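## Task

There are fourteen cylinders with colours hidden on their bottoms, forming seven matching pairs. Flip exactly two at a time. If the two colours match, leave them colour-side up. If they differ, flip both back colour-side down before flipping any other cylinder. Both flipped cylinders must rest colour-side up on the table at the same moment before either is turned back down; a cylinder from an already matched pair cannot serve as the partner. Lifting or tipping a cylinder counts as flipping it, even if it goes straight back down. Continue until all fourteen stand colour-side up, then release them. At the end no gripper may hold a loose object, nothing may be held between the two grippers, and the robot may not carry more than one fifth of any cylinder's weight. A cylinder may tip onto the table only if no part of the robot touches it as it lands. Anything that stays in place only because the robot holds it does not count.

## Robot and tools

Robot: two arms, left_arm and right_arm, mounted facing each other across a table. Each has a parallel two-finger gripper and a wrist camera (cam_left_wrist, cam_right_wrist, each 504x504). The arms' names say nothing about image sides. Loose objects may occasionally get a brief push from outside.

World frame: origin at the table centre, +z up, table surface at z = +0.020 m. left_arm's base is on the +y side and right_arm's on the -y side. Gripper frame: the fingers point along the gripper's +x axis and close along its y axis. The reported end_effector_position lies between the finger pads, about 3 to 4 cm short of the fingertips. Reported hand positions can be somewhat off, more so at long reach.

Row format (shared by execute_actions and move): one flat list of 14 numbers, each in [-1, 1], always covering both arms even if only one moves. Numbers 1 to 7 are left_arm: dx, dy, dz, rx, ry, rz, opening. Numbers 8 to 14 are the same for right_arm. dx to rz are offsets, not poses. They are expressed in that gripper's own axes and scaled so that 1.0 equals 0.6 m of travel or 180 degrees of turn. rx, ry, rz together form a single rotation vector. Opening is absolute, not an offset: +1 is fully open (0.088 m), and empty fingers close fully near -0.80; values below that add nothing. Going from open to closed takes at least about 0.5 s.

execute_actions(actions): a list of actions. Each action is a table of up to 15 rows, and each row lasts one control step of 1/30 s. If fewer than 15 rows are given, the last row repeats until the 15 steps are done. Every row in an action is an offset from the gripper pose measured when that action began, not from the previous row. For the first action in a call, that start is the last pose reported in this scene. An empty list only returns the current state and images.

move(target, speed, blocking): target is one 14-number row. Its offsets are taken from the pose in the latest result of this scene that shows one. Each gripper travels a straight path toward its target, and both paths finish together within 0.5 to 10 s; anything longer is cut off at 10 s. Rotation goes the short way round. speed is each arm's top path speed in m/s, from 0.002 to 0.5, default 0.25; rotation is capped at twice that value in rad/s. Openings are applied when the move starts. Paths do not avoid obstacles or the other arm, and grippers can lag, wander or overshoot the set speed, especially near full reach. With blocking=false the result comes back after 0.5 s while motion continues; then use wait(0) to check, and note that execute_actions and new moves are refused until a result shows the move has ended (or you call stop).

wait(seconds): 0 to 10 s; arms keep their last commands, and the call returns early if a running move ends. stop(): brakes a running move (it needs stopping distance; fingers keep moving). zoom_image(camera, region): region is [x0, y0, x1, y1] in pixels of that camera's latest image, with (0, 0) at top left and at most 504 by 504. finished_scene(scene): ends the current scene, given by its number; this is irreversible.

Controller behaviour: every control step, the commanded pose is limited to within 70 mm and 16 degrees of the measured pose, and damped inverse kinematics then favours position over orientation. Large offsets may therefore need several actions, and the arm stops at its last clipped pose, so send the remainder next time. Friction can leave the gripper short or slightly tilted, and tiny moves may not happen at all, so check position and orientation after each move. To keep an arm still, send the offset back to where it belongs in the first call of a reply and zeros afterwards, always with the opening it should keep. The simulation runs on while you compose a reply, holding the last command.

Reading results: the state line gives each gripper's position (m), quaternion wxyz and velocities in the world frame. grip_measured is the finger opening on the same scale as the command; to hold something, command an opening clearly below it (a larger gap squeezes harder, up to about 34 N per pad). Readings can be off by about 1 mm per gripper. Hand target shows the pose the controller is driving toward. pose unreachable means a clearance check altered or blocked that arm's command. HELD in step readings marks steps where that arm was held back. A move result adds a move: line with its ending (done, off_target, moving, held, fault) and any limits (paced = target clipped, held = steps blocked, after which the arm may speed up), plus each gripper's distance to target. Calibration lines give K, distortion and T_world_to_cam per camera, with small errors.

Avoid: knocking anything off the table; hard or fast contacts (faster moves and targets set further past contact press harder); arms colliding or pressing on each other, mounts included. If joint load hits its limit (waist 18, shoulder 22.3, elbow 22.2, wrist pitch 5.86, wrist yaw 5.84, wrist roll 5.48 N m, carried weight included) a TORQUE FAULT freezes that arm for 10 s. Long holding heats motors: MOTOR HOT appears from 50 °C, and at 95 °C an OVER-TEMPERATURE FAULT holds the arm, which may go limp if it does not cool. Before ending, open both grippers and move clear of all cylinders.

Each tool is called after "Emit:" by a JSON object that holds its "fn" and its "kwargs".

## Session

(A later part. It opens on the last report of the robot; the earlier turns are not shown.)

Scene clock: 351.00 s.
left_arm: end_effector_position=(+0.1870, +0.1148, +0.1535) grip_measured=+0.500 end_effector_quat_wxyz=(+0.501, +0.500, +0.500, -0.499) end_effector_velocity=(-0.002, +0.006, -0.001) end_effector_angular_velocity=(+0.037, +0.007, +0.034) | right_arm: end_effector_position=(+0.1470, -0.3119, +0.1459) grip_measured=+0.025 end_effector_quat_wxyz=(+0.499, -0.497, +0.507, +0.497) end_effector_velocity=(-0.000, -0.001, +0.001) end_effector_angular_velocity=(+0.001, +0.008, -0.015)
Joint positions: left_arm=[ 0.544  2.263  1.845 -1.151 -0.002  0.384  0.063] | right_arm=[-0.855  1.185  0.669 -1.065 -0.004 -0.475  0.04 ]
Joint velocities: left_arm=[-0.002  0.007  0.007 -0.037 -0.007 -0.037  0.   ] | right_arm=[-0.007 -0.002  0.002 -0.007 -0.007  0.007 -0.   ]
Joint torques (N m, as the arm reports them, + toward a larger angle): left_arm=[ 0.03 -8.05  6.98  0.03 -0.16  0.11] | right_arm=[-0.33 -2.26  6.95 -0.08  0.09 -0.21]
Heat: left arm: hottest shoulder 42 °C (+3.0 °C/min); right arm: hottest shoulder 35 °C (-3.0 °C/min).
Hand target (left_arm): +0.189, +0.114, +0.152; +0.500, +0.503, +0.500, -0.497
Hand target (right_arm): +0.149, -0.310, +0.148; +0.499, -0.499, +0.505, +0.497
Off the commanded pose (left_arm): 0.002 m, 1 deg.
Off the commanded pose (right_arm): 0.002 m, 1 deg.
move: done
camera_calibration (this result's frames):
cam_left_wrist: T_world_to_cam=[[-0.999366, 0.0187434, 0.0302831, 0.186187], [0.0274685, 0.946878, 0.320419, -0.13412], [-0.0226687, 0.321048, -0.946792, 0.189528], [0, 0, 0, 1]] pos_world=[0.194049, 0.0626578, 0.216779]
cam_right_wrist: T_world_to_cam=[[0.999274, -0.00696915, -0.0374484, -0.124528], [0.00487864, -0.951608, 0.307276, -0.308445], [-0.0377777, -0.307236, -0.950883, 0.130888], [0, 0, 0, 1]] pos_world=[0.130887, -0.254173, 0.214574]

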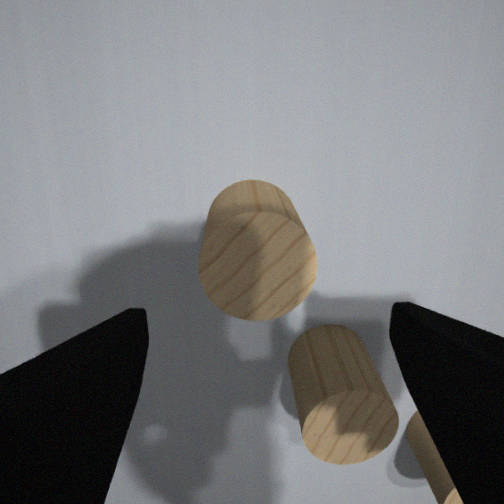

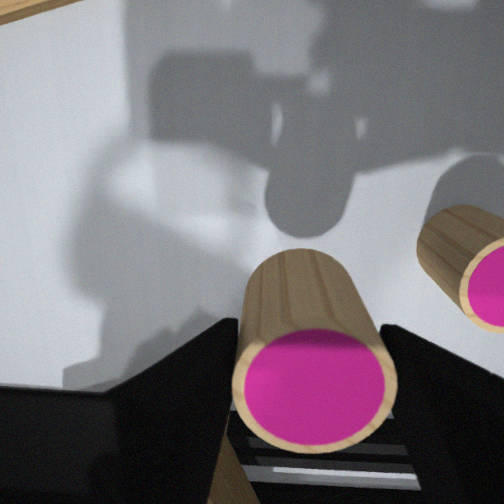

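Emit:
{"fn": "move", "kwargs": {"target": [0.11,0.003,0.001,0,0,0,0.5,0.105,0,0,0,0,0,-0.4], "speed": 0.07}}

Emit:
{"fn": "move", "kwargs": {"target": [0,0,0,0,0,0,0.5,0,0,0,0,0,0,0.5]}}

Emit:
{"fn": "move", "kwargs": {"target": [0,0,0,0,0,0,-0.4,-0.105,0,0,0,0,0,0.5]}}

Emit:
{"fn": "move", "kwargs": {"target": [-0.16,0,0,0,0,0,-0.4,0,0,0,0,0,0,0.5]}}

Emit:
{"fn": "move", "kwargs": {"target": [-0.113,-0.27,0.106,0,-0.5,0,-0.4,-0.165,0.2,0.368,0,-0.497,0,0.5], "speed": 0.4}}

Scene clock: 355.80 s.
left_arm: end_effector_position=(+0.1889, +0.1127, +0.0922) grip_measured=+0.500 end_effector_quat_wxyz=(+0.505, +0.498, +0.497, -0.500) end_effector_velocity=(-0.001, +0.003, -0.001) end_effector_angular_velocity=(+0.014, -0.002, +0.005) | right_arm: end_effector_position=(+0.1479, -0.3104, +0.0877) grip_measured=+0.025 end_effector_quat_wxyz=(+0.502, -0.496, +0.503, +0.498) end_effector_velocity=(-0.000, +0.001, -0.001) end_effector_angular_velocity=(+0.006, +0.005, -0.010)
Joint positions: left_arm=[ 0.546  2.336  1.718 -0.942 -0.002  0.385  0.063] | right_arm=[-0.856  1.308  0.492 -0.756 -0.004 -0.476  0.04 ]
Joint velocities: left_arm=[-0.002 -0.002 -0.007 -0.007 -0.007 -0.007 -0.   ] | right_arm=[-0.002  0.002 -0.002  0.007 -0.007  0.007  0.   ]
Joint torques (N m, as the arm reports them, + toward a larger angle): left_arm=[ 0.23 -8.41  5.09  0.45  0.    0.1 ] | right_arm=[ 0.24 -2.19  3.4   1.14 -0.05  0.04]
Heat: left arm: hottest shoulder 43 °C (+5.0 °C/min); right arm: hottest shoulder 35 °C (-3.0 °C/min).
Hand target (left_arm): +0.189, +0.115, +0.088; +0.501, +0.500, +0.500, -0.499
Hand target (right_arm): +0.146, -0.313, +0.083; +0.499, -0.497, +0.507, +0.497
Off the commanded pose (left_arm): 0.005 m, 1 deg.
Off the commanded pose (right_arm): 0.005 m, 1 deg.
move: done
camera_calibration (this result's frames):
cam_left_wrist: T_world_to_cam=[[-0.999492, 0.0182234, 0.0261569, 0.190392], [0.0254874, 0.949643, 0.312294, -0.111684], [-0.0191486, 0.312802, -0.949625, 0.132777], [0, 0, 0, 1]] pos_world=[0.195684, 0.0610573, 0.155987]
cam_right_wrist: T_world_to_cam=[[0.999451, -0.00628526, -0.032531, -0.127855], [0.00373498, -0.954211, 0.299111, -0.289076], [-0.0329214, -0.299068, -0.953664, 0.0780408], [0, 0, 0, 1]] pos_world=[0.131434, -0.253304, 0.156731]

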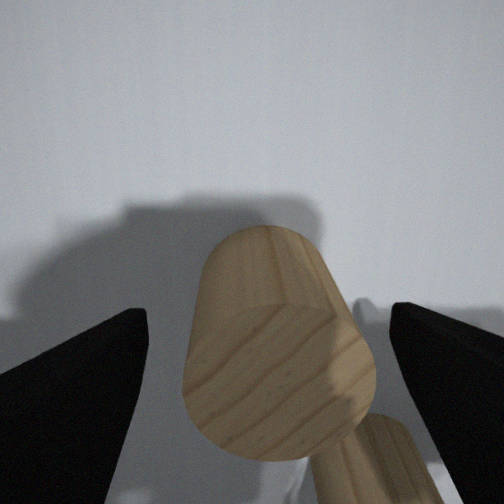

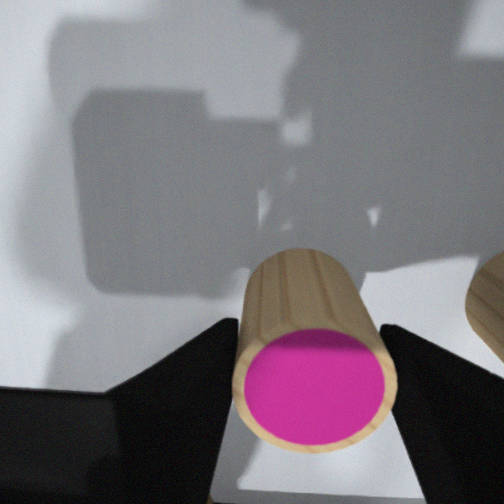

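Scene clock: 356.47 s.
left_arm: end_effector_position=(+0.1889, +0.1127, +0.0922) grip_measured=+0.500 end_effector_quat_wxyz=(+0.505, +0.498, +0.497, -0.500) end_effector_velocity=(-0.003, +0.002, +0.001) end_effector_angular_velocity=(+0.010, -0.004, +0.000) | right_arm: end_effector_position=(+0.1481, -0.3100, +0.0877) grip_measured=+0.498 end_effector_quat_wxyz=(+0.503, -0.496, +0.503, +0.499) end_effector_velocity=(+0.000, -0.008, -0.001) end_effector_angular_velocity=(-0.030, -0.009, +0.020)
Joint positions: left_arm=[ 0.546  2.336  1.718 -0.942 -0.002  0.385  0.063] | right_arm=[-0.856  1.308  0.492 -0.754 -0.004 -0.476  0.063]
Joint velocities: left_arm=[-0.007 -0.007 -0.007 -0.007 -0.007 -0.007 -0.   ] | right_arm=[-0.002 -0.007 -0.007 -0.022  0.022 -0.022  0.001]
Joint torques (N m, as the arm reports them, + toward a larger angle): left_arm=[ 0.04 -9.28  5.64  0.27  0.01 -0.01] | right_arm=[ 0.05 -3.3   4.79 -0.07 -0.02 -0.03]
Heat: left arm: hottest shoulder 43 °C (+5.1 °C/min); right arm: hottest shoulder 35 °C (-3.0 °C/min).
Hand target (left_arm): +0.189, +0.113, +0.092; +0.505, +0.498, +0.497, -0.500
Hand target (right_arm): +0.148, -0.310, +0.088; +0.502, -0.496, +0.503, +0.498
Off the commanded pose (left_arm): 0.000 m, 0 deg.
Off the commanded pose (right_arm): 0.000 m, 0 deg.
move: done
camera_calibration (this result's frames):
cam_left_wrist: T_world_to_cam=[[-0.999492, 0.0182234, 0.0261569, 0.190392], [0.0254874, 0.949643, 0.312294, -0.111684], [-0.0191486, 0.312802, -0.949625, 0.132777], [0, 0, 0, 1]] pos_world=[0.195684, 0.0610573, 0.155987]
cam_right_wrist: T_world_to_cam=[[0.999469, -0.00622495, -0.0319869, -0.128029], [0.00356931, -0.954767, 0.297334, -0.288693], [-0.0323909, -0.29729, -0.954238, 0.078687], [0, 0, 0, 1]] pos_world=[0.13154, -0.253038, 0.156829]

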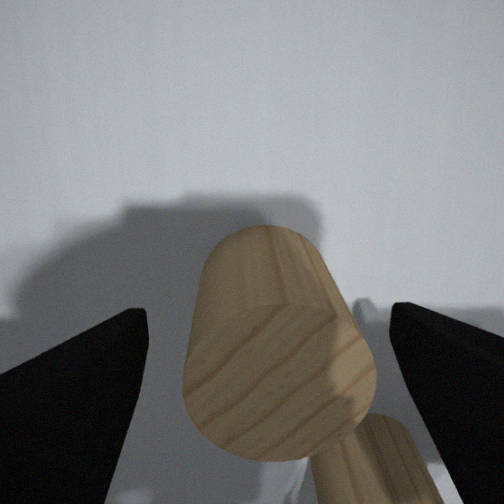

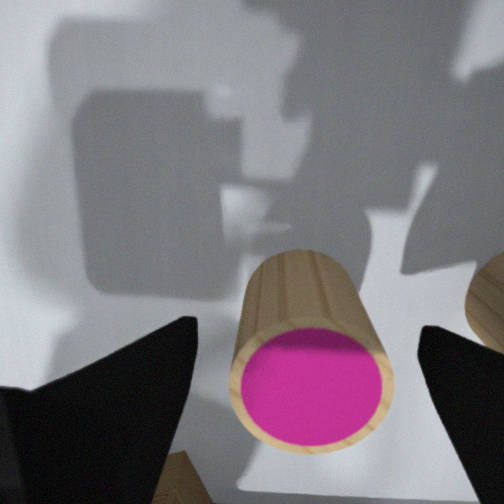

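Scene clock: 357.37 s.
left_arm: end_effector_position=(+0.1887, +0.1127, +0.0921) grip_measured=+0.033 end_effector_quat_wxyz=(+0.504, +0.498, +0.497, -0.500) end_effector_velocity=(+0.001, +0.003, +0.000) end_effector_angular_velocity=(+0.015, -0.017, +0.005) | right_arm: end_effector_position=(+0.1468, -0.3125, +0.1467) grip_measured=+0.500 end_effector_quat_wxyz=(+0.498, -0.497, +0.508, +0.497) end_effector_velocity=(-0.002, -0.002, +0.003) end_effector_angular_velocity=(-0.003, +0.010, +0.005)
Joint positions: left_arm=[ 0.546  2.337  1.718 -0.942 -0.001  0.385  0.041] | right_arm=[-0.856  1.184  0.672 -1.072 -0.004 -0.476  0.063]
Joint velocities: left_arm=[-0.002 -0.002 -0.002 -0.007 -0.022 -0.007 -0.001] | right_arm=[-0.002 -0.007  0.007 -0.022 -0.007 -0.007 -0.   ]
Joint torques (N m, as the arm reports them, + toward a larger angle): left_arm=[-0.03 -9.31  5.54  0.31 -0.05  0.03] | right_arm=[-0.09 -3.92  6.9  -0.12 -0.03 -0.07]
Heat: left arm: hottest shoulder 43 °C (+4.1 °C/min); right arm: hottest shoulder 35 °C (-3.0 °C/min).
Hand target (left_arm): +0.189, +0.113, +0.092; +0.505, +0.498, +0.497, -0.500
Hand target (right_arm): +0.148, -0.310, +0.151; +0.503, -0.496, +0.503, +0.499
Off the commanded pose (left_arm): 0.000 m, 0 deg.
Off the commanded pose (right_arm): 0.005 m, 1 deg.
move: done
camera_calibration (this result's frames):
cam_left_wrist: T_world_to_cam=[[-0.999465, 0.0182205, 0.0271593, 0.190142], [0.0258061, 0.949513, 0.312665, -0.111782], [-0.0200912, 0.313198, -0.949475, 0.132717], [0, 0, 0, 1]] pos_world=[0.195592, 0.0611068, 0.155798]
cam_right_wrist: T_world_to_cam=[[0.999222, -0.00669065, -0.0388641, -0.123966], [0.00568425, -0.950776, 0.309827, -0.309459], [-0.039024, -0.309807, -0.949998, 0.130681], [0, 0, 0, 1]] pos_world=[0.130728, -0.25457, 0.215208]

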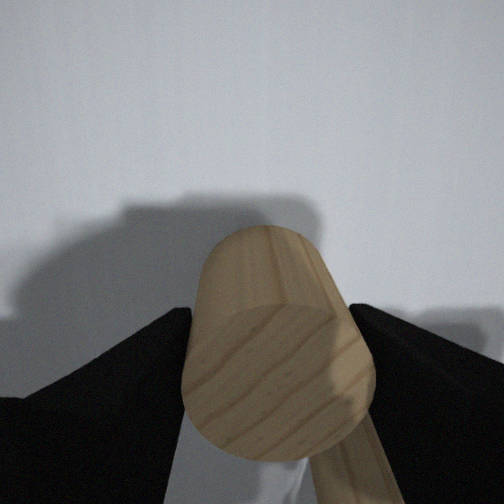

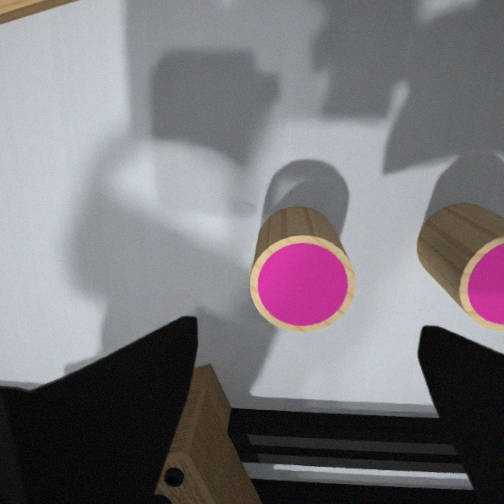

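Scene clock: 358.30 s.
left_arm: end_effector_position=(+0.1878, +0.1150, +0.1840) grip_measured=+0.033 end_effector_quat_wxyz=(+0.501, +0.499, +0.501, -0.499) end_effector_velocity=(+0.001, +0.002, +0.006) end_effector_angular_velocity=(+0.011, -0.019, +0.034) | right_arm: end_effector_position=(+0.1468, -0.3124, +0.1468) grip_measured=+0.500 end_effector_quat_wxyz=(+0.498, -0.497, +0.508, +0.497) end_effector_velocity=(+0.002, +0.000, -0.000) end_effector_angular_velocity=(+0.003, -0.010, +0.020)
Joint positions: left_arm=[ 0.546  2.248  1.942 -1.265 -0.001  0.385  0.041] | right_arm=[-0.856  1.184  0.672 -1.072 -0.004 -0.476  0.063]
Joint velocities: left_arm=[-0.002 -0.007  0.012 -0.022 -0.022 -0.037  0.   ] | right_arm=[-0.002 -0.002 -0.002  0.007  0.007 -0.022 -0.   ]
Joint torques (N m, as the arm reports them, + toward a larger angle): left_arm=[-0.18 -9.51  7.02  0.01  0.   -0.04] | right_arm=[ 0.04 -3.13  5.45  0.1  -0.04 -0.02]
Heat: left arm: hottest shoulder 44 °C (+5.1 °C/min); right arm: hottest shoulder 35 °C (-3.0 °C/min).
Hand target (left_arm): +0.188, +0.113, +0.188; +0.504, +0.498, +0.497, -0.500
Hand target (right_arm): +0.147, -0.312, +0.147; +0.498, -0.497, +0.508, +0.497
Off the commanded pose (left_arm): 0.004 m, 1 deg.
Off the commanded pose (right_arm): 0.000 m, 0 deg.
move: done
camera_calibration (this result's frames):
cam_left_wrist: T_world_to_cam=[[-0.999355, 0.0179532, 0.0310853, 0.185972], [0.0269986, 0.946604, 0.321266, -0.144119], [-0.0236577, 0.321898, -0.946479, 0.218448], [0, 0, 0, 1]] pos_world=[0.194911, 0.062767, 0.247276]
cam_right_wrist: T_world_to_cam=[[0.999229, -0.00667758, -0.0386879, -0.124036], [0.00562893, -0.95088, 0.309507, -0.309374], [-0.0388543, -0.309487, -0.95011, 0.130891], [0, 0, 0, 1]] pos_world=[0.130767, -0.254496, 0.215316]

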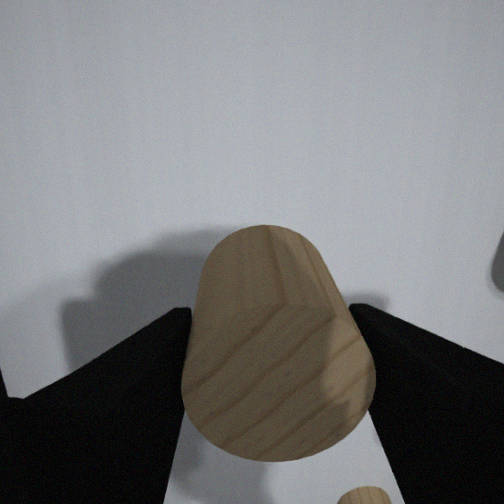

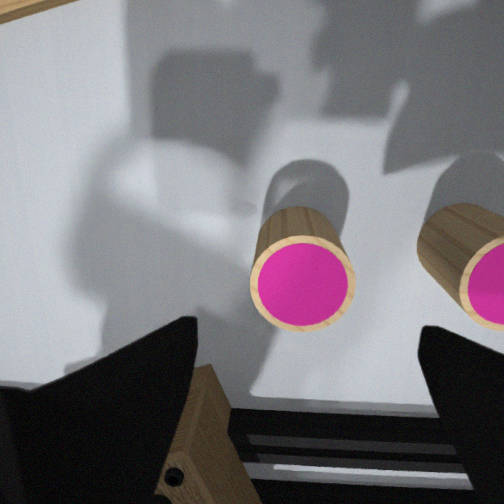

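Scene clock: 360.90 s.
left_arm: end_effector_position=(+0.0258, +0.0518, +0.2545) grip_measured=+0.032 end_effector_quat_wxyz=(+0.705, +0.001, -0.002, -0.710) end_effector_velocity=(-0.000, +0.000, -0.000) end_effector_angular_velocity=(-0.002, +0.007, +0.015) | right_arm: end_effector_position=(+0.0293, -0.0890, +0.2529) grip_measured=+0.500 end_effector_quat_wxyz=(+0.708, +0.012, +0.012, +0.706) end_effector_velocity=(-0.000, +0.000, -0.000) end_effector_angular_velocity=(+0.007, +0.009, +0.005)
Joint positions: left_arm=[0.173 1.907 0.696 1.212 0.023 0.005 0.041] | right_arm=[-0.169  1.478  0.335  1.142  0.203  0.034  0.063]
Joint velocities: left_arm=[-0.007  0.002 -0.002  0.007 -0.022 -0.007 -0.   ] | right_arm=[-0.002  0.012 -0.002  0.022 -0.007  0.007  0.   ]
Joint torques (N m, as the arm reports them, + toward a larger angle): left_arm=[-0.38 -5.85  4.81  2.12 -0.18 -0.09] | right_arm=[ 0.27 -3.84  3.69  1.98  0.11 -0.18]
Heat: left arm: hottest shoulder 44 °C (+5.0 °C/min); right arm: hottest shoulder 35 °C (-3.0 °C/min).
Hand target (left_arm): +0.025, +0.052, +0.252; +0.706, +0.001, +0.000, -0.708
Hand target (right_arm): +0.029, -0.091, +0.246; +0.709, +0.002, +0.015, +0.705
Off the commanded pose (left_arm): 0.003 m, 1 deg.
Off the commanded pose (right_arm): 0.008 m, 2 deg.
move: done
camera_calibration (this result's frames):
cam_left_wrist: T_world_to_cam=[[-0.99886, 0.0395127, -0.0267696, 0.0365757], [0.0380082, 0.31932, -0.946884, 0.252415], [-0.0288659, -0.946823, -0.320458, 0.208191], [0, 0, 0, 1]] pos_world=[0.0329498, 0.115074, 0.306703]
cam_right_wrist: T_world_to_cam=[[0.999274, 0.0252815, -0.0285139, -0.000709384], [-0.019591, -0.300977, -0.95343, 0.248772], [-0.0326862, 0.953296, -0.300263, 0.244142], [0, 0, 0, 1]] pos_world=[0.0135627, -0.157847, 0.310473]

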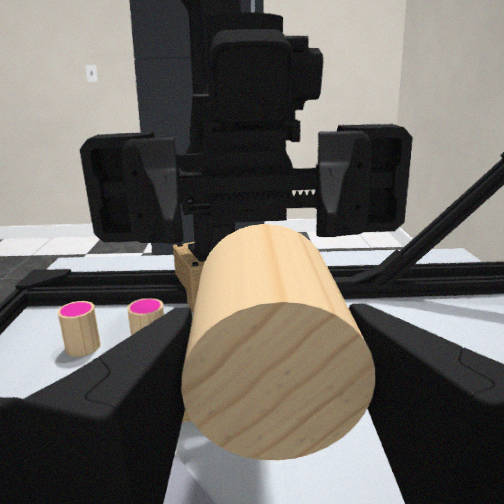

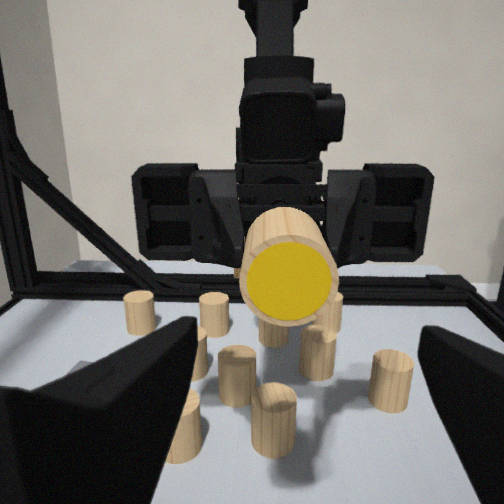

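Emit:
{"fn": "move", "kwargs": {"target": [0,0,0,0,0,0,-0.4,0.115,0.005,-0.001,-0.011,0,0,0.5], "speed": 0.12}}

Emit:
{"fn": "move", "kwargs": {"target": [0,0,0,0,0,0,-0.4,0,0,0,0,0,0,-0.4]}}

Emit:
{"fn": "move", "kwargs": {"target": [0,0,0,0,0,0,0.5,0,0,0,0,0,0,-0.4]}}

Emit:
{"fn": "move", "kwargs": {"target": [-0.07,0,0,0,0,0,0.5,0,0,0,0,0,0,-0.4]}}

Emit:
{"fn": "move", "kwargs": {"target": [-0.163,-0.06,-0.165,0,0.499,0,0.5,-0.37,-0.33,-0.172,0,0.503,0,-0.4], "speed": 0.4}}

Scene clock: 366.30 s.
left_arm: end_effector_position=(+0.0256, +0.0519, +0.2542) grip_measured=+0.033 end_effector_quat_wxyz=(+0.705, +0.001, -0.002, -0.710) end_effector_velocity=(+0.002, +0.001, -0.001) end_effector_angular_velocity=(+0.007, +0.022, +0.020) | right_arm: end_effector_position=(+0.0261, -0.0234, +0.2538) grip_measured=+0.500 end_effector_quat_wxyz=(+0.708, +0.003, +0.001, +0.706) end_effector_velocity=(-0.000, +0.002, +0.000) end_effector_angular_velocity=(-0.002, -0.022, +0.005)
Joint positions: left_arm=[0.172 1.908 0.696 1.213 0.023 0.005 0.041] | right_arm=[-0.204  1.717  0.585  1.135  0.168  0.005  0.063]
Joint velocities: left_arm=[-0.002 -0.002 -0.002 -0.007 -0.022 -0.022  0.   ] | right_arm=[-0.002  0.002  0.007 -0.007 -0.007 -0.022 -0.   ]
Joint torques (N m, as the arm reports them, + toward a larger angle): left_arm=[-0.03 -6.59  5.25  1.7  -0.01  0.01] | right_arm=[-0.18 -5.62  6.36  1.64 -0.12 -0.23]
Heat: left arm: hottest shoulder 43 °C (+3.0 °C/min); right arm: hottest shoulder 34 °C (-3.0 °C/min).
Hand target (left_arm): +0.026, +0.052, +0.255; +0.704, +0.001, -0.002, -0.710
Hand target (right_arm): +0.026, -0.020, +0.252; +0.708, -0.001, -0.000, +0.706
Off the commanded pose (left_arm): 0.000 m, 0 deg.
Off the commanded pose (right_arm): 0.004 m, 0 deg.
move: done
camera_calibration (this result's frames):
cam_left_wrist: T_world_to_cam=[[-0.998861, 0.0395229, -0.0267479, 0.0364379], [0.038002, 0.319681, -0.946763, 0.252059], [-0.028868, -0.9467, -0.320819, 0.208217], [0, 0, 0, 1]] pos_world=[0.0328284, 0.1151, 0.306415]
cam_right_wrist: T_world_to_cam=[[0.999679, 0.0253034, -0.000909001, -0.0061743], [0.00665267, -0.297133, -0.954813, 0.269158], [-0.0244301, 0.954501, -0.297206, 0.180785], [0, 0, 0, 1]] pos_world=[0.00879829, -0.0924274, 0.310721]

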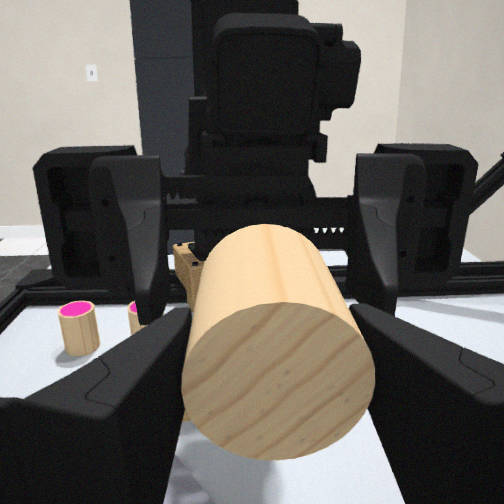

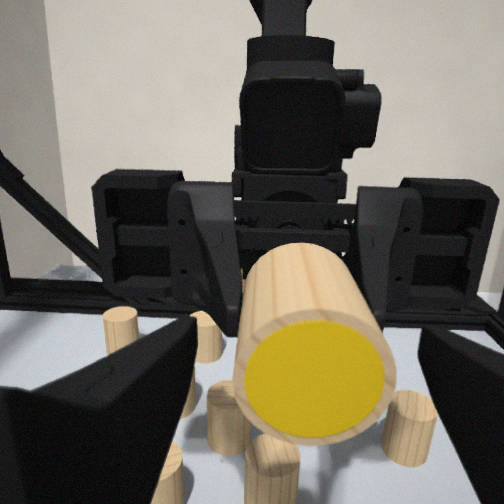

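Scene clock: 366.80 s.
left_arm: end_effector_position=(+0.0256, +0.0519, +0.2542) grip_measured=+0.033 end_effector_quat_wxyz=(+0.704, +0.001, -0.002, -0.710) end_effector_velocity=(-0.000, +0.000, -0.004) end_effector_angular_velocity=(+0.012, +0.008, +0.005) | right_arm: end_effector_position=(+0.0260, -0.0233, +0.2538) grip_measured=+0.025 end_effector_quat_wxyz=(+0.708, +0.003, +0.001, +0.706) end_effector_velocity=(-0.002, -0.000, -0.008) end_effector_angular_velocity=(-0.036, -0.028, +0.019)
Joint positions: left_arm=[0.172 1.908 0.696 1.213 0.023 0.005 0.041] | right_arm=[-0.204  1.717  0.585  1.135  0.168  0.005  0.04 ]
Joint velocities: left_arm=[-0.002  0.002 -0.002 -0.007 -0.007 -0.007  0.   ] | right_arm=[-0.002 -0.002 -0.002 -0.037 -0.022 -0.022 -0.   ]
Joint torques (N m, as the arm reports them, + toward a larger angle): left_arm=[ 0.02 -6.52  5.12  1.77  0.    0.02] | right_arm=[ 0.02 -6.92  5.13  1.85  0.01  0.  ]
Heat: left arm: hottest shoulder 43 °C (+3.0 °C/min); right arm: hottest shoulder 34 °C (-3.0 °C/min).
Hand target (left_arm): +0.026, +0.052, +0.254; +0.704, +0.001, -0.002, -0.710
Hand target (right_arm): +0.026, -0.023, +0.254; +0.708, +0.003, +0.001, +0.706
Off the commanded pose (left_arm): 0.000 m, 0 deg.
Off the commanded pose (right_arm): 0.000 m, 0 deg.
move: done
camera_calibration (this result's frames):
cam_left_wrist: T_world_to_cam=[[-0.998845, 0.0399039, -0.0267484, 0.0363605], [0.0381244, 0.319667, -0.946763, 0.252059], [-0.029229, -0.946689, -0.320819, 0.208224], [0, 0, 0, 1]] pos_world=[0.0327951, 0.115098, 0.306415]
cam_right_wrist: T_world_to_cam=[[0.99967, 0.0256847, -0.0009077, -0.00609431], [0.00676726, -0.29713, -0.954813, 0.269171], [-0.0247938, 0.954491, -0.297206, 0.180694], [0, 0, 0, 1]] pos_world=[0.00875084, -0.0923355, 0.310706]

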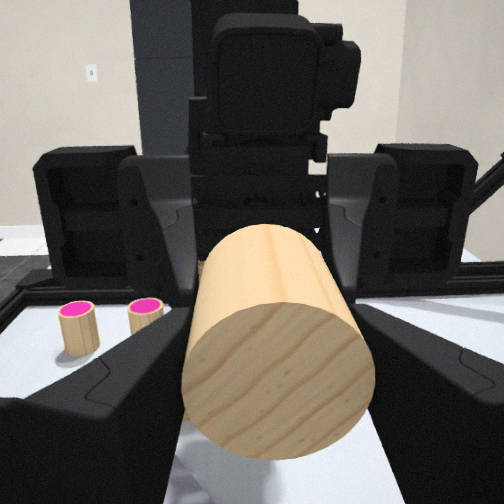

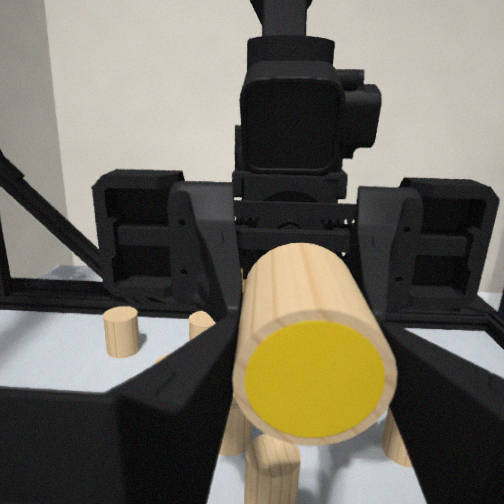

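Scene clock: 367.47 s.
left_arm: end_effector_position=(+0.0256, +0.0519, +0.2542) grip_measured=+0.498 end_effector_quat_wxyz=(+0.705, +0.001, -0.002, -0.710) end_effector_velocity=(+0.007, +0.000, -0.004) end_effector_angular_velocity=(+0.012, +0.008, +0.039) | right_arm: end_effector_position=(+0.0260, -0.0233, +0.2538) grip_measured=+0.024 end_effector_quat_wxyz=(+0.708, +0.003, +0.001, +0.706) end_effector_velocity=(+0.000, -0.001, +0.004) end_effector_angular_velocity=(+0.012, +0.009, +0.005)
Joint positions: left_arm=[0.172 1.908 0.696 1.213 0.023 0.005 0.063] | right_arm=[-0.204  1.717  0.585  1.135  0.168  0.005  0.04 ]
Joint velocities: left_arm=[ 0.002  0.002 -0.002 -0.007 -0.037 -0.007  0.001] | right_arm=[-0.002 -0.007 -0.002  0.007 -0.007  0.007 -0.   ]
Joint torques (N m, as the arm reports them, + toward a larger angle): left_arm=[-0.08 -6.44  5.19  1.75  0.02  0.02] | right_arm=[ 0.08 -6.93  5.11  1.84 -0.01  0.01]
Heat: left arm: hottest shoulder 43 °C (+3.0 °C/min); right arm: hottest shoulder 35 °C (-2.0 °C/min).
Hand target (left_arm): +0.026, +0.052, +0.254; +0.704, +0.001, -0.002, -0.710
Hand target (right_arm): +0.026, -0.023, +0.254; +0.708, +0.003, +0.001, +0.706
Off the commanded pose (left_arm): 0.000 m, 0 deg.
Off the commanded pose (right_arm): 0.000 m, 0 deg.
move: done
camera_calibration (this result's frames):
cam_left_wrist: T_world_to_cam=[[-0.998861, 0.0395229, -0.0267479, 0.0364379], [0.038002, 0.319681, -0.946763, 0.252059], [-0.028868, -0.9467, -0.320819, 0.208217], [0, 0, 0, 1]] pos_world=[0.0328284, 0.1151, 0.306415]
cam_right_wrist: T_world_to_cam=[[0.99967, 0.0256847, -0.0009077, -0.00609431], [0.00676726, -0.29713, -0.954813, 0.269171], [-0.0247938, 0.954491, -0.297206, 0.180694], [0, 0, 0, 1]] pos_world=[0.00875084, -0.0923355, 0.310706]

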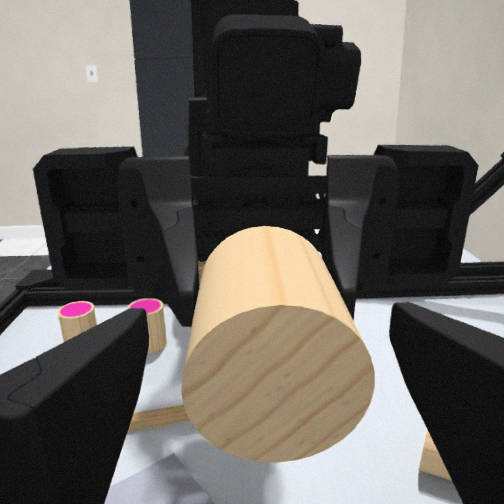

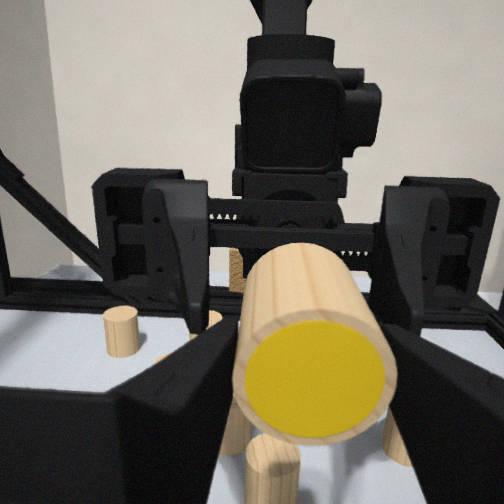

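Scene clock: 368.30 s.
left_arm: end_effector_position=(+0.0250, +0.0919, +0.2509) grip_measured=+0.500 end_effector_quat_wxyz=(+0.705, +0.005, +0.001, -0.710) end_effector_velocity=(+0.000, +0.002, +0.002) end_effector_angular_velocity=(-0.007, +0.022, +0.005) | right_arm: end_effector_position=(+0.0260, -0.0233, +0.2538) grip_measured=+0.024 end_effector_quat_wxyz=(+0.708, +0.003, +0.001, +0.706) end_effector_velocity=(+0.000, -0.001, -0.001) end_effector_angular_velocity=(-0.007, +0.006, +0.005)
Joint positions: left_arm=[0.172 1.805 0.527 1.27  0.023 0.005 0.063] | right_arm=[-0.204  1.717  0.585  1.135  0.168  0.005  0.04 ]
Joint velocities: left_arm=[-0.002 -0.007 -0.007  0.007 -0.007 -0.022 -0.   ] | right_arm=[-0.002 -0.002 -0.002 -0.007 -0.007  0.007 -0.   ]
Joint torques (N m, as the arm reports them, + toward a larger angle): left_arm=[ 0.11 -6.74  4.13  2.    0.1   0.02] | right_arm=[ 0.06 -6.94  5.11  1.86  0.01 -0.01]
Heat: left arm: hottest shoulder 43 °C (+3.0 °C/min); right arm: hottest shoulder 35 °C (-2.0 °C/min).
Hand target (left_arm): +0.026, +0.094, +0.254; +0.705, +0.001, -0.002, -0.710
Hand target (right_arm): +0.026, -0.023, +0.254; +0.708, +0.003, +0.001, +0.706
Off the commanded pose (left_arm): 0.004 m, 1 deg.
Off the commanded pose (right_arm): 0.000 m, 0 deg.
move: done
camera_calibration (this result's frames):
cam_left_wrist: T_world_to_cam=[[-0.998864, 0.0397654, -0.0262424, 0.0339936], [0.037867, 0.328335, -0.943802, 0.234563], [-0.0289144, -0.943724, -0.329468, 0.246899], [0, 0, 0, 1]] pos_world=[0.0322118, 0.154637, 0.303619]
cam_right_wrist: T_world_to_cam=[[0.99967, 0.0256847, -0.0009077, -0.00609431], [0.00676726, -0.29713, -0.954813, 0.269171], [-0.0247938, 0.954491, -0.297206, 0.180694], [0, 0, 0, 1]] pos_world=[0.00875084, -0.0923355, 0.310706]

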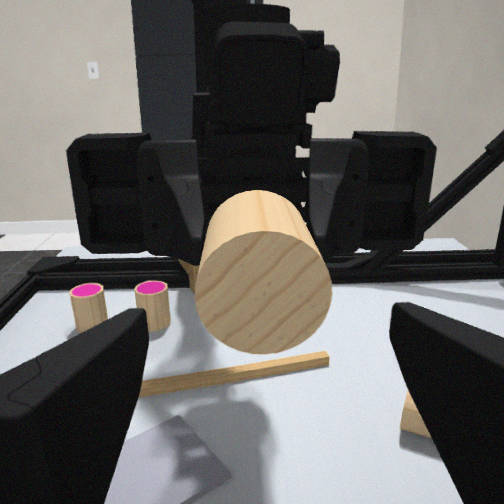

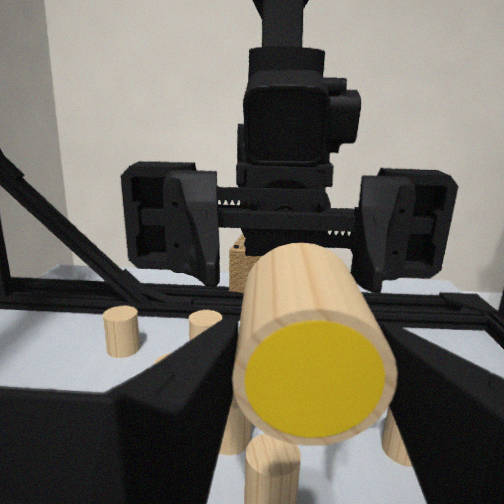

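Scene clock: 370.80 s.
left_arm: end_effector_position=(-0.0083, +0.1915, +0.1521) grip_measured=+0.500 end_effector_quat_wxyz=(+0.501, +0.502, +0.499, -0.499) end_effector_velocity=(+0.002, +0.004, +0.001) end_effector_angular_velocity=(+0.031, -0.010, +0.024) | right_arm: end_effector_position=(+0.2210, -0.2465, +0.1502) grip_measured=+0.024 end_effector_quat_wxyz=(+0.504, -0.499, +0.503, +0.494) end_effector_velocity=(-0.000, -0.003, +0.000) end_effector_angular_velocity=(-0.022, +0.007, +0.020)
Joint positions: left_arm=[ 0.063  1.864  1.235 -0.944 -0.005 -0.093  0.063] | right_arm=[-0.985  1.563  0.984 -0.992  0.007 -0.603  0.04 ]
Joint velocities: left_arm=[ 0.002  0.007  0.012 -0.037 -0.007 -0.022 -0.   ] | right_arm=[-0.002  0.007  0.007 -0.022  0.007 -0.022  0.   ]
Joint torques (N m, as the arm reports them, + toward a larger angle): left_arm=[-0.26 -5.79  6.73  0.03  0.18 -0.08] | right_arm=[-0.12 -4.88  6.8  -0.12  0.06 -0.15]
Heat: left arm: hottest shoulder 43 °C (+2.0 °C/min); right arm: hottest shoulder 35 °C (-2.0 °C/min).
Hand target (left_arm): -0.010, +0.190, +0.152; +0.498, +0.501, +0.502, -0.499
Hand target (right_arm): +0.224, -0.245, +0.151; +0.503, -0.501, +0.503, +0.493
Off the commanded pose (left_arm): 0.002 m, 0 deg.
Off the commanded pose (right_arm): 0.002 m, 1 deg.
move: done
camera_calibration (this result's frames):
cam_left_wrist: T_world_to_cam=[[-0.999377, 0.022493, 0.027188, -0.0107035], [0.0300704, 0.946038, 0.322658, -0.201085], [-0.0184633, 0.323275, -0.946125, 0.158656], [0, 0, 0, 1]] pos_world=[-0.00172087, 0.139185, 0.215281]
cam_right_wrist: T_world_to_cam=[[0.99968, -0.00947013, -0.0234557, -0.200661], [-0.0018976, -0.952738, 0.303788, -0.24612], [-0.0252241, -0.303646, -0.952451, 0.156166], [0, 0, 0, 1]] pos_world=[0.204069, -0.188968, 0.218802]

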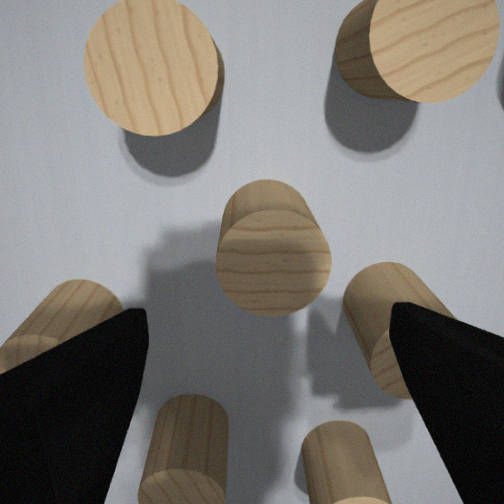

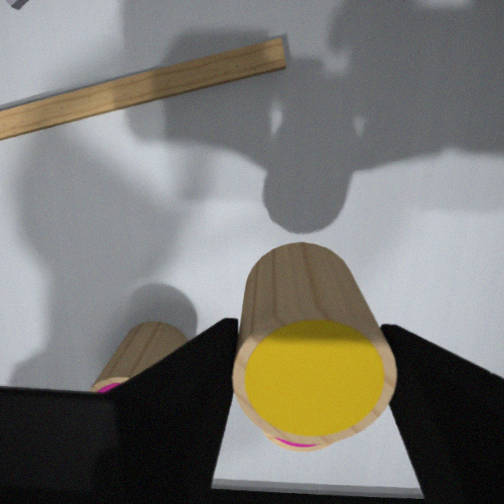

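Emit:
{"fn": "move", "kwargs": {"target": [0.108,-0.006,0.001,0,0,0,0.5,0.108,0,0,0,0,0,-0.4], "speed": 0.07}}

Emit:
{"fn": "move", "kwargs": {"target": [0,0,0,0,0,0,-0.4,0,0,0,0,0,0,0.5]}}

Emit:
{"fn": "move", "kwargs": {"target": [-0.16,0,0,0,0,0,-0.4,-0.105,0,0,0,0,0,0.5]}}

Emit:
{"fn": "move", "kwargs": {"target": [-0.115,0.064,0.232,0,-0.502,0,-0.4,-0.16,0.325,0.26,0,-0.497,0,0.5], "speed": 0.4}}

Scene clock: 374.50 s.
left_arm: end_effector_position=(-0.0105, +0.1893, +0.0909) grip_measured=+0.500 end_effector_quat_wxyz=(+0.502, +0.500, +0.497, -0.501) end_effector_velocity=(+0.001, -0.002, +0.002) end_effector_angular_velocity=(-0.014, -0.021, -0.015) | right_arm: end_effector_position=(+0.2229, -0.2442, +0.0915) grip_measured=+0.024 end_effector_quat_wxyz=(+0.509, -0.498, +0.498, +0.495) end_effector_velocity=(-0.003, -0.003, -0.001) end_effector_angular_velocity=(-0.006, +0.013, +0.005)
Joint positions: left_arm=[ 0.057  1.979  1.12  -0.705 -0.005 -0.098  0.063] | right_arm=[-0.986  1.671  0.837 -0.722  0.008 -0.603  0.04 ]
Joint velocities: left_arm=[-0.007 -0.007 -0.002  0.007 -0.022  0.007 -0.   ] | right_arm=[-0.002 -0.002 -0.007 -0.007 -0.007 -0.007 -0.   ]
Joint torques (N m, as the arm reports them, + toward a larger angle): left_arm=[-0.29 -5.97  4.54  0.5  -0.03 -0.11] | right_arm=[-0.02 -4.72  3.22  0.97 -0.06 -0.03]
Heat: left arm: hottest shoulder 42 °C (+1.0 °C/min); right arm: hottest shoulder 35 °C (-2.0 °C/min).
Hand target (left_arm): -0.011, +0.191, +0.087; +0.501, +0.502, +0.499, -0.498
Hand target (right_arm): +0.221, -0.247, +0.086; +0.504, -0.499, +0.503, +0.494
Off the commanded pose (left_arm): 0.004 m, 1 deg.
Off the commanded pose (right_arm): 0.007 m, 1 deg.
move: done
camera_calibration (this result's frames):
cam_left_wrist: T_world_to_cam=[[-0.999336, 0.0234965, 0.0278481, -0.0113517], [0.0310678, 0.948803, 0.314336, -0.178961], [-0.0190365, 0.314992, -0.948903, 0.103244], [0, 0, 0, 1]] pos_world=[-0.00381881, 0.137544, 0.154538]
cam_right_wrist: T_world_to_cam=[[0.999859, -0.00888721, -0.0142355, -0.204688], [-0.00432472, -0.956067, 0.293116, -0.225447], [-0.0162151, -0.293013, -0.955971, 0.101951], [0, 0, 0, 1]] pos_world=[0.205337, -0.187489, 0.160631]

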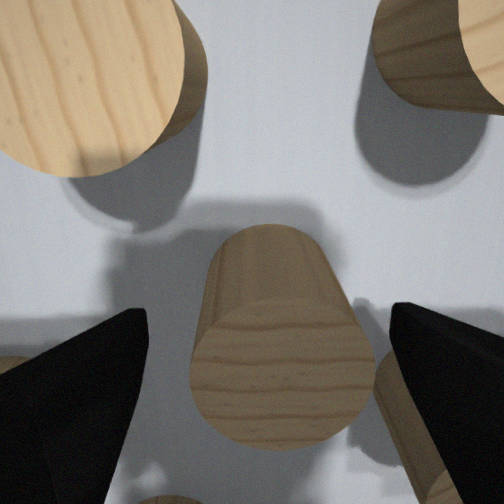

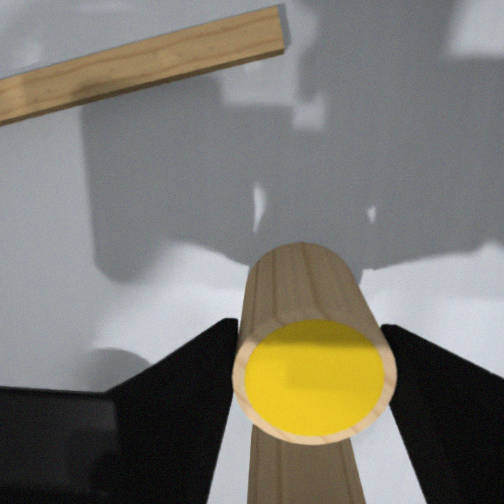

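Scene clock: 375.17 s.
left_arm: end_effector_position=(-0.0105, +0.1893, +0.0909) grip_measured=+0.034 end_effector_quat_wxyz=(+0.502, +0.500, +0.497, -0.501) end_effector_velocity=(+0.000, -0.000, +0.003) end_effector_angular_velocity=(-0.003, -0.007, -0.010) | right_arm: end_effector_position=(+0.2231, -0.2438, +0.0916) grip_measured=+0.498 end_effector_quat_wxyz=(+0.510, -0.498, +0.497, +0.495) end_effector_velocity=(-0.002, -0.002, +0.000) end_effector_angular_velocity=(-0.002, +0.010, +0.005)
Joint positions: left_arm=[ 0.057  1.979  1.12  -0.705 -0.005 -0.098  0.041] | right_arm=[-0.986  1.671  0.837 -0.72   0.007 -0.603  0.063]
Joint velocities: left_arm=[-0.002 -0.007  0.002 -0.007 -0.007  0.007 -0.   ] | right_arm=[-0.002 -0.002 -0.002 -0.007 -0.007 -0.007  0.001]
Joint torques (N m, as the arm reports them, + toward a larger angle): left_arm=[-0.04 -6.87  5.01  0.29 -0.04 -0.01] | right_arm=[ 0.06 -6.14  4.7  -0.03 -0.02 -0.03]
Heat: left arm: hottest shoulder 42 °C (+0.0 °C/min); right arm: hottest shoulder 35 °C (-2.0 °C/min).
Hand target (left_arm): -0.010, +0.189, +0.091; +0.502, +0.500, +0.497, -0.501
Hand target (right_arm): +0.223, -0.244, +0.092; +0.509, -0.498, +0.498, +0.495
Off the commanded pose (left_arm): 0.000 m, 0 deg.
Off the commanded pose (right_arm): 0.000 m, 0 deg.
move: done
camera_calibration (this result's frames):
cam_left_wrist: T_world_to_cam=[[-0.999325, 0.023498, 0.0282283, -0.0114436], [0.0311896, 0.948791, 0.31436, -0.178963], [-0.0193959, 0.315028, -0.948884, 0.103228], [0, 0, 0, 1]] pos_world=[-0.00385189, 0.137547, 0.154534]
cam_right_wrist: T_world_to_cam=[[0.99987, -0.00885662, -0.0134582, -0.204945], [-0.00455081, -0.956586, 0.291414, -0.225012], [-0.0154549, -0.291315, -0.956502, 0.102362], [0, 0, 0, 1]] pos_world=[0.205476, -0.187239, 0.160723]

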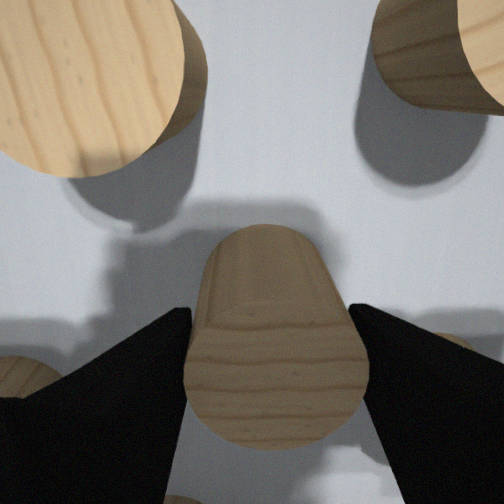

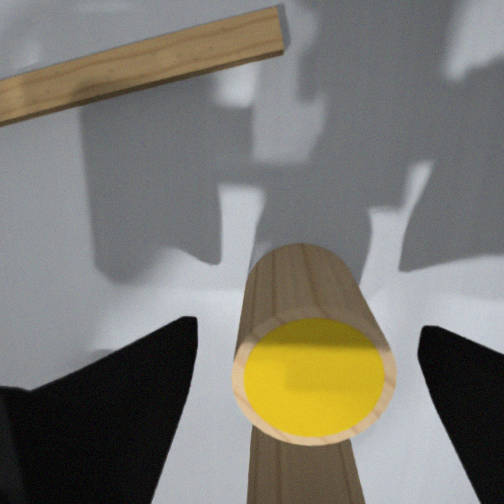

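Scene clock: 376.07 s.
left_arm: end_effector_position=(-0.0105, +0.1922, +0.1811) grip_measured=+0.033 end_effector_quat_wxyz=(+0.499, +0.504, +0.500, -0.497) end_effector_velocity=(-0.002, +0.000, +0.005) end_effector_angular_velocity=(+0.003, +0.007, +0.005) | right_arm: end_effector_position=(+0.2209, -0.2471, +0.1497) grip_measured=+0.500 end_effector_quat_wxyz=(+0.504, -0.499, +0.503, +0.494) end_effector_velocity=(-0.002, -0.002, +0.003) end_effector_angular_velocity=(-0.002, +0.010, +0.005)
Joint positions: left_arm=[ 0.057  1.832  1.316 -1.064 -0.005 -0.098  0.041] | right_arm=[-0.986  1.561  0.98  -0.99   0.007 -0.603  0.063]
Joint velocities: left_arm=[-0.002 -0.002  0.017 -0.022  0.007 -0.007 -0.   ] | right_arm=[-0.002 -0.007  0.007 -0.022 -0.007 -0.007 -0.   ]
Joint torques (N m, as the arm reports them, + toward a larger angle): left_arm=[-0.21 -7.54  6.99  0.02 -0.03 -0.07] | right_arm=[ 0.19 -6.72  6.54 -0.12 -0.04  0.02]
Heat: left arm: hottest shoulder 43 °C (+1.0 °C/min); right arm: hottest shoulder 35 °C (-2.0 °C/min).
Hand target (left_arm): -0.012, +0.190, +0.187; +0.502, +0.499, +0.497, -0.501
Hand target (right_arm): +0.222, -0.244, +0.154; +0.510, -0.498, +0.497, +0.495
Off the commanded pose (left_arm): 0.006 m, 1 deg.
Off the commanded pose (right_arm): 0.006 m, 1 deg.
move: done
camera_calibration (this result's frames):
cam_left_wrist: T_world_to_cam=[[-0.999351, 0.0238202, 0.0270071, -0.0138638], [0.0313966, 0.943635, 0.329495, -0.211817], [-0.0176362, 0.330129, -0.943771, 0.184142], [0, 0, 0, 1]] pos_world=[-0.00395686, 0.139418, 0.243955]
cam_right_wrist: T_world_to_cam=[[0.999698, -0.00909933, -0.0228325, -0.20053], [-0.00172264, -0.952603, 0.304212, -0.246605], [-0.0245184, -0.304081, -0.952331, 0.155269], [0, 0, 0, 1]] pos_world=[0.203852, -0.189527, 0.218309]

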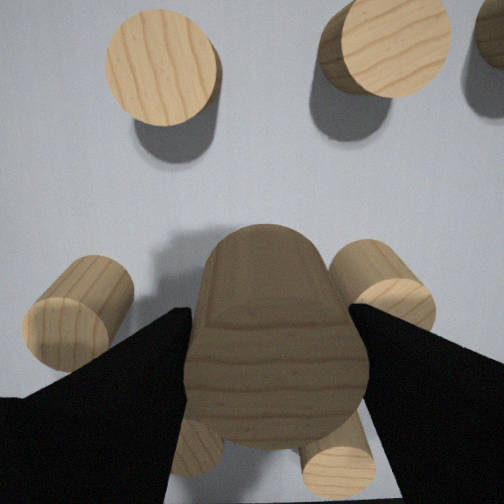

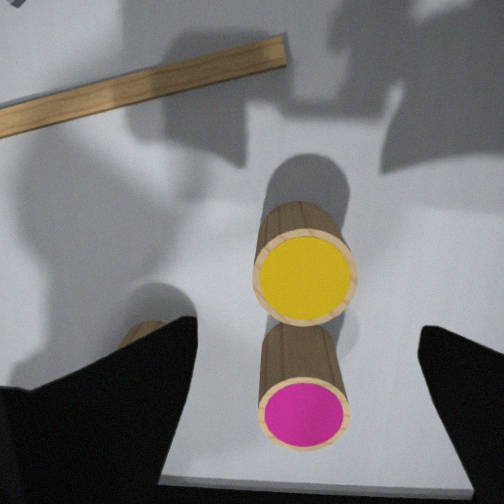

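Scene clock: 378.67 s.
left_arm: end_effector_position=(+0.0264, +0.0557, +0.2475) grip_measured=+0.033 end_effector_quat_wxyz=(+0.705, +0.008, +0.001, -0.709) end_effector_velocity=(+0.002, -0.001, -0.001) end_effector_angular_velocity=(-0.002, +0.022, +0.010) | right_arm: end_effector_position=(+0.0269, -0.0881, +0.2527) grip_measured=+0.500 end_effector_quat_wxyz=(+0.709, +0.009, +0.004, +0.705) end_effector_velocity=(+0.000, +0.000, -0.000) end_effector_angular_velocity=(+0.007, -0.006, -0.005)
Joint positions: left_arm=[0.174 1.911 0.677 1.221 0.024 0.01  0.041] | right_arm=[-0.158  1.494  0.337  1.164  0.217  0.017  0.063]
Joint velocities: left_arm=[ 0.002  0.007  0.002  0.007 -0.007 -0.022 -0.   ] | right_arm=[ 0.002  0.012 -0.002  0.022  0.007 -0.007 -0.   ]
Joint torques (N m, as the arm reports them, + toward a larger angle): left_arm=[ 0.18 -5.89  6.24  2.13  0.24  0.07] | right_arm=[ 0.27 -4.08  3.8   2.01  0.11 -0.16]
Heat: left arm: hottest shoulder 42 °C (+0.0 °C/min); right arm: hottest shoulder 35 °C (-2.0 °C/min).
Hand target (left_arm): +0.027, +0.053, +0.250; +0.704, +0.005, -0.003, -0.711
Hand target (right_arm): +0.027, -0.090, +0.245; +0.709, -0.001, +0.007, +0.705
Off the commanded pose (left_arm): 0.004 m, 1 deg.
Off the commanded pose (right_arm): 0.009 m, 2 deg.
move: off_target (right_arm)
camera_calibration (this result's frames):
cam_left_wrist: T_world_to_cam=[[-0.998768, 0.0388264, -0.0308905, 0.0378756], [0.0420901, 0.333382, -0.941852, 0.242363], [-0.0262704, -0.941992, -0.334605, 0.212845], [0, 0, 0, 1]] pos_world=[0.0332194, 0.118229, 0.300659]
cam_right_wrist: T_world_to_cam=[[0.999642, 0.0231001, -0.0135345, -0.00230346], [-0.00614954, -0.293901, -0.955816, 0.249746], [-0.0260572, 0.955557, -0.293654, 0.241489], [0, 0, 0, 1]] pos_world=[0.010131, -0.157303, 0.309595]

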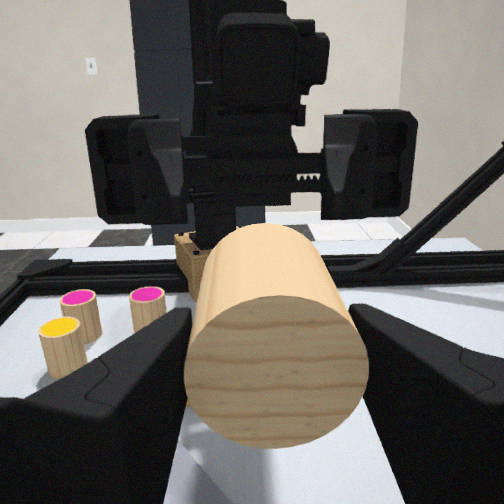

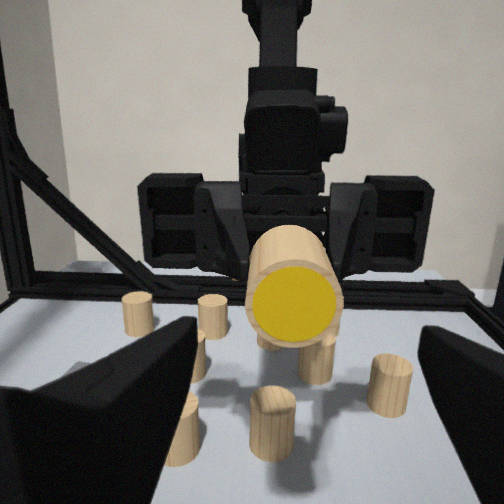

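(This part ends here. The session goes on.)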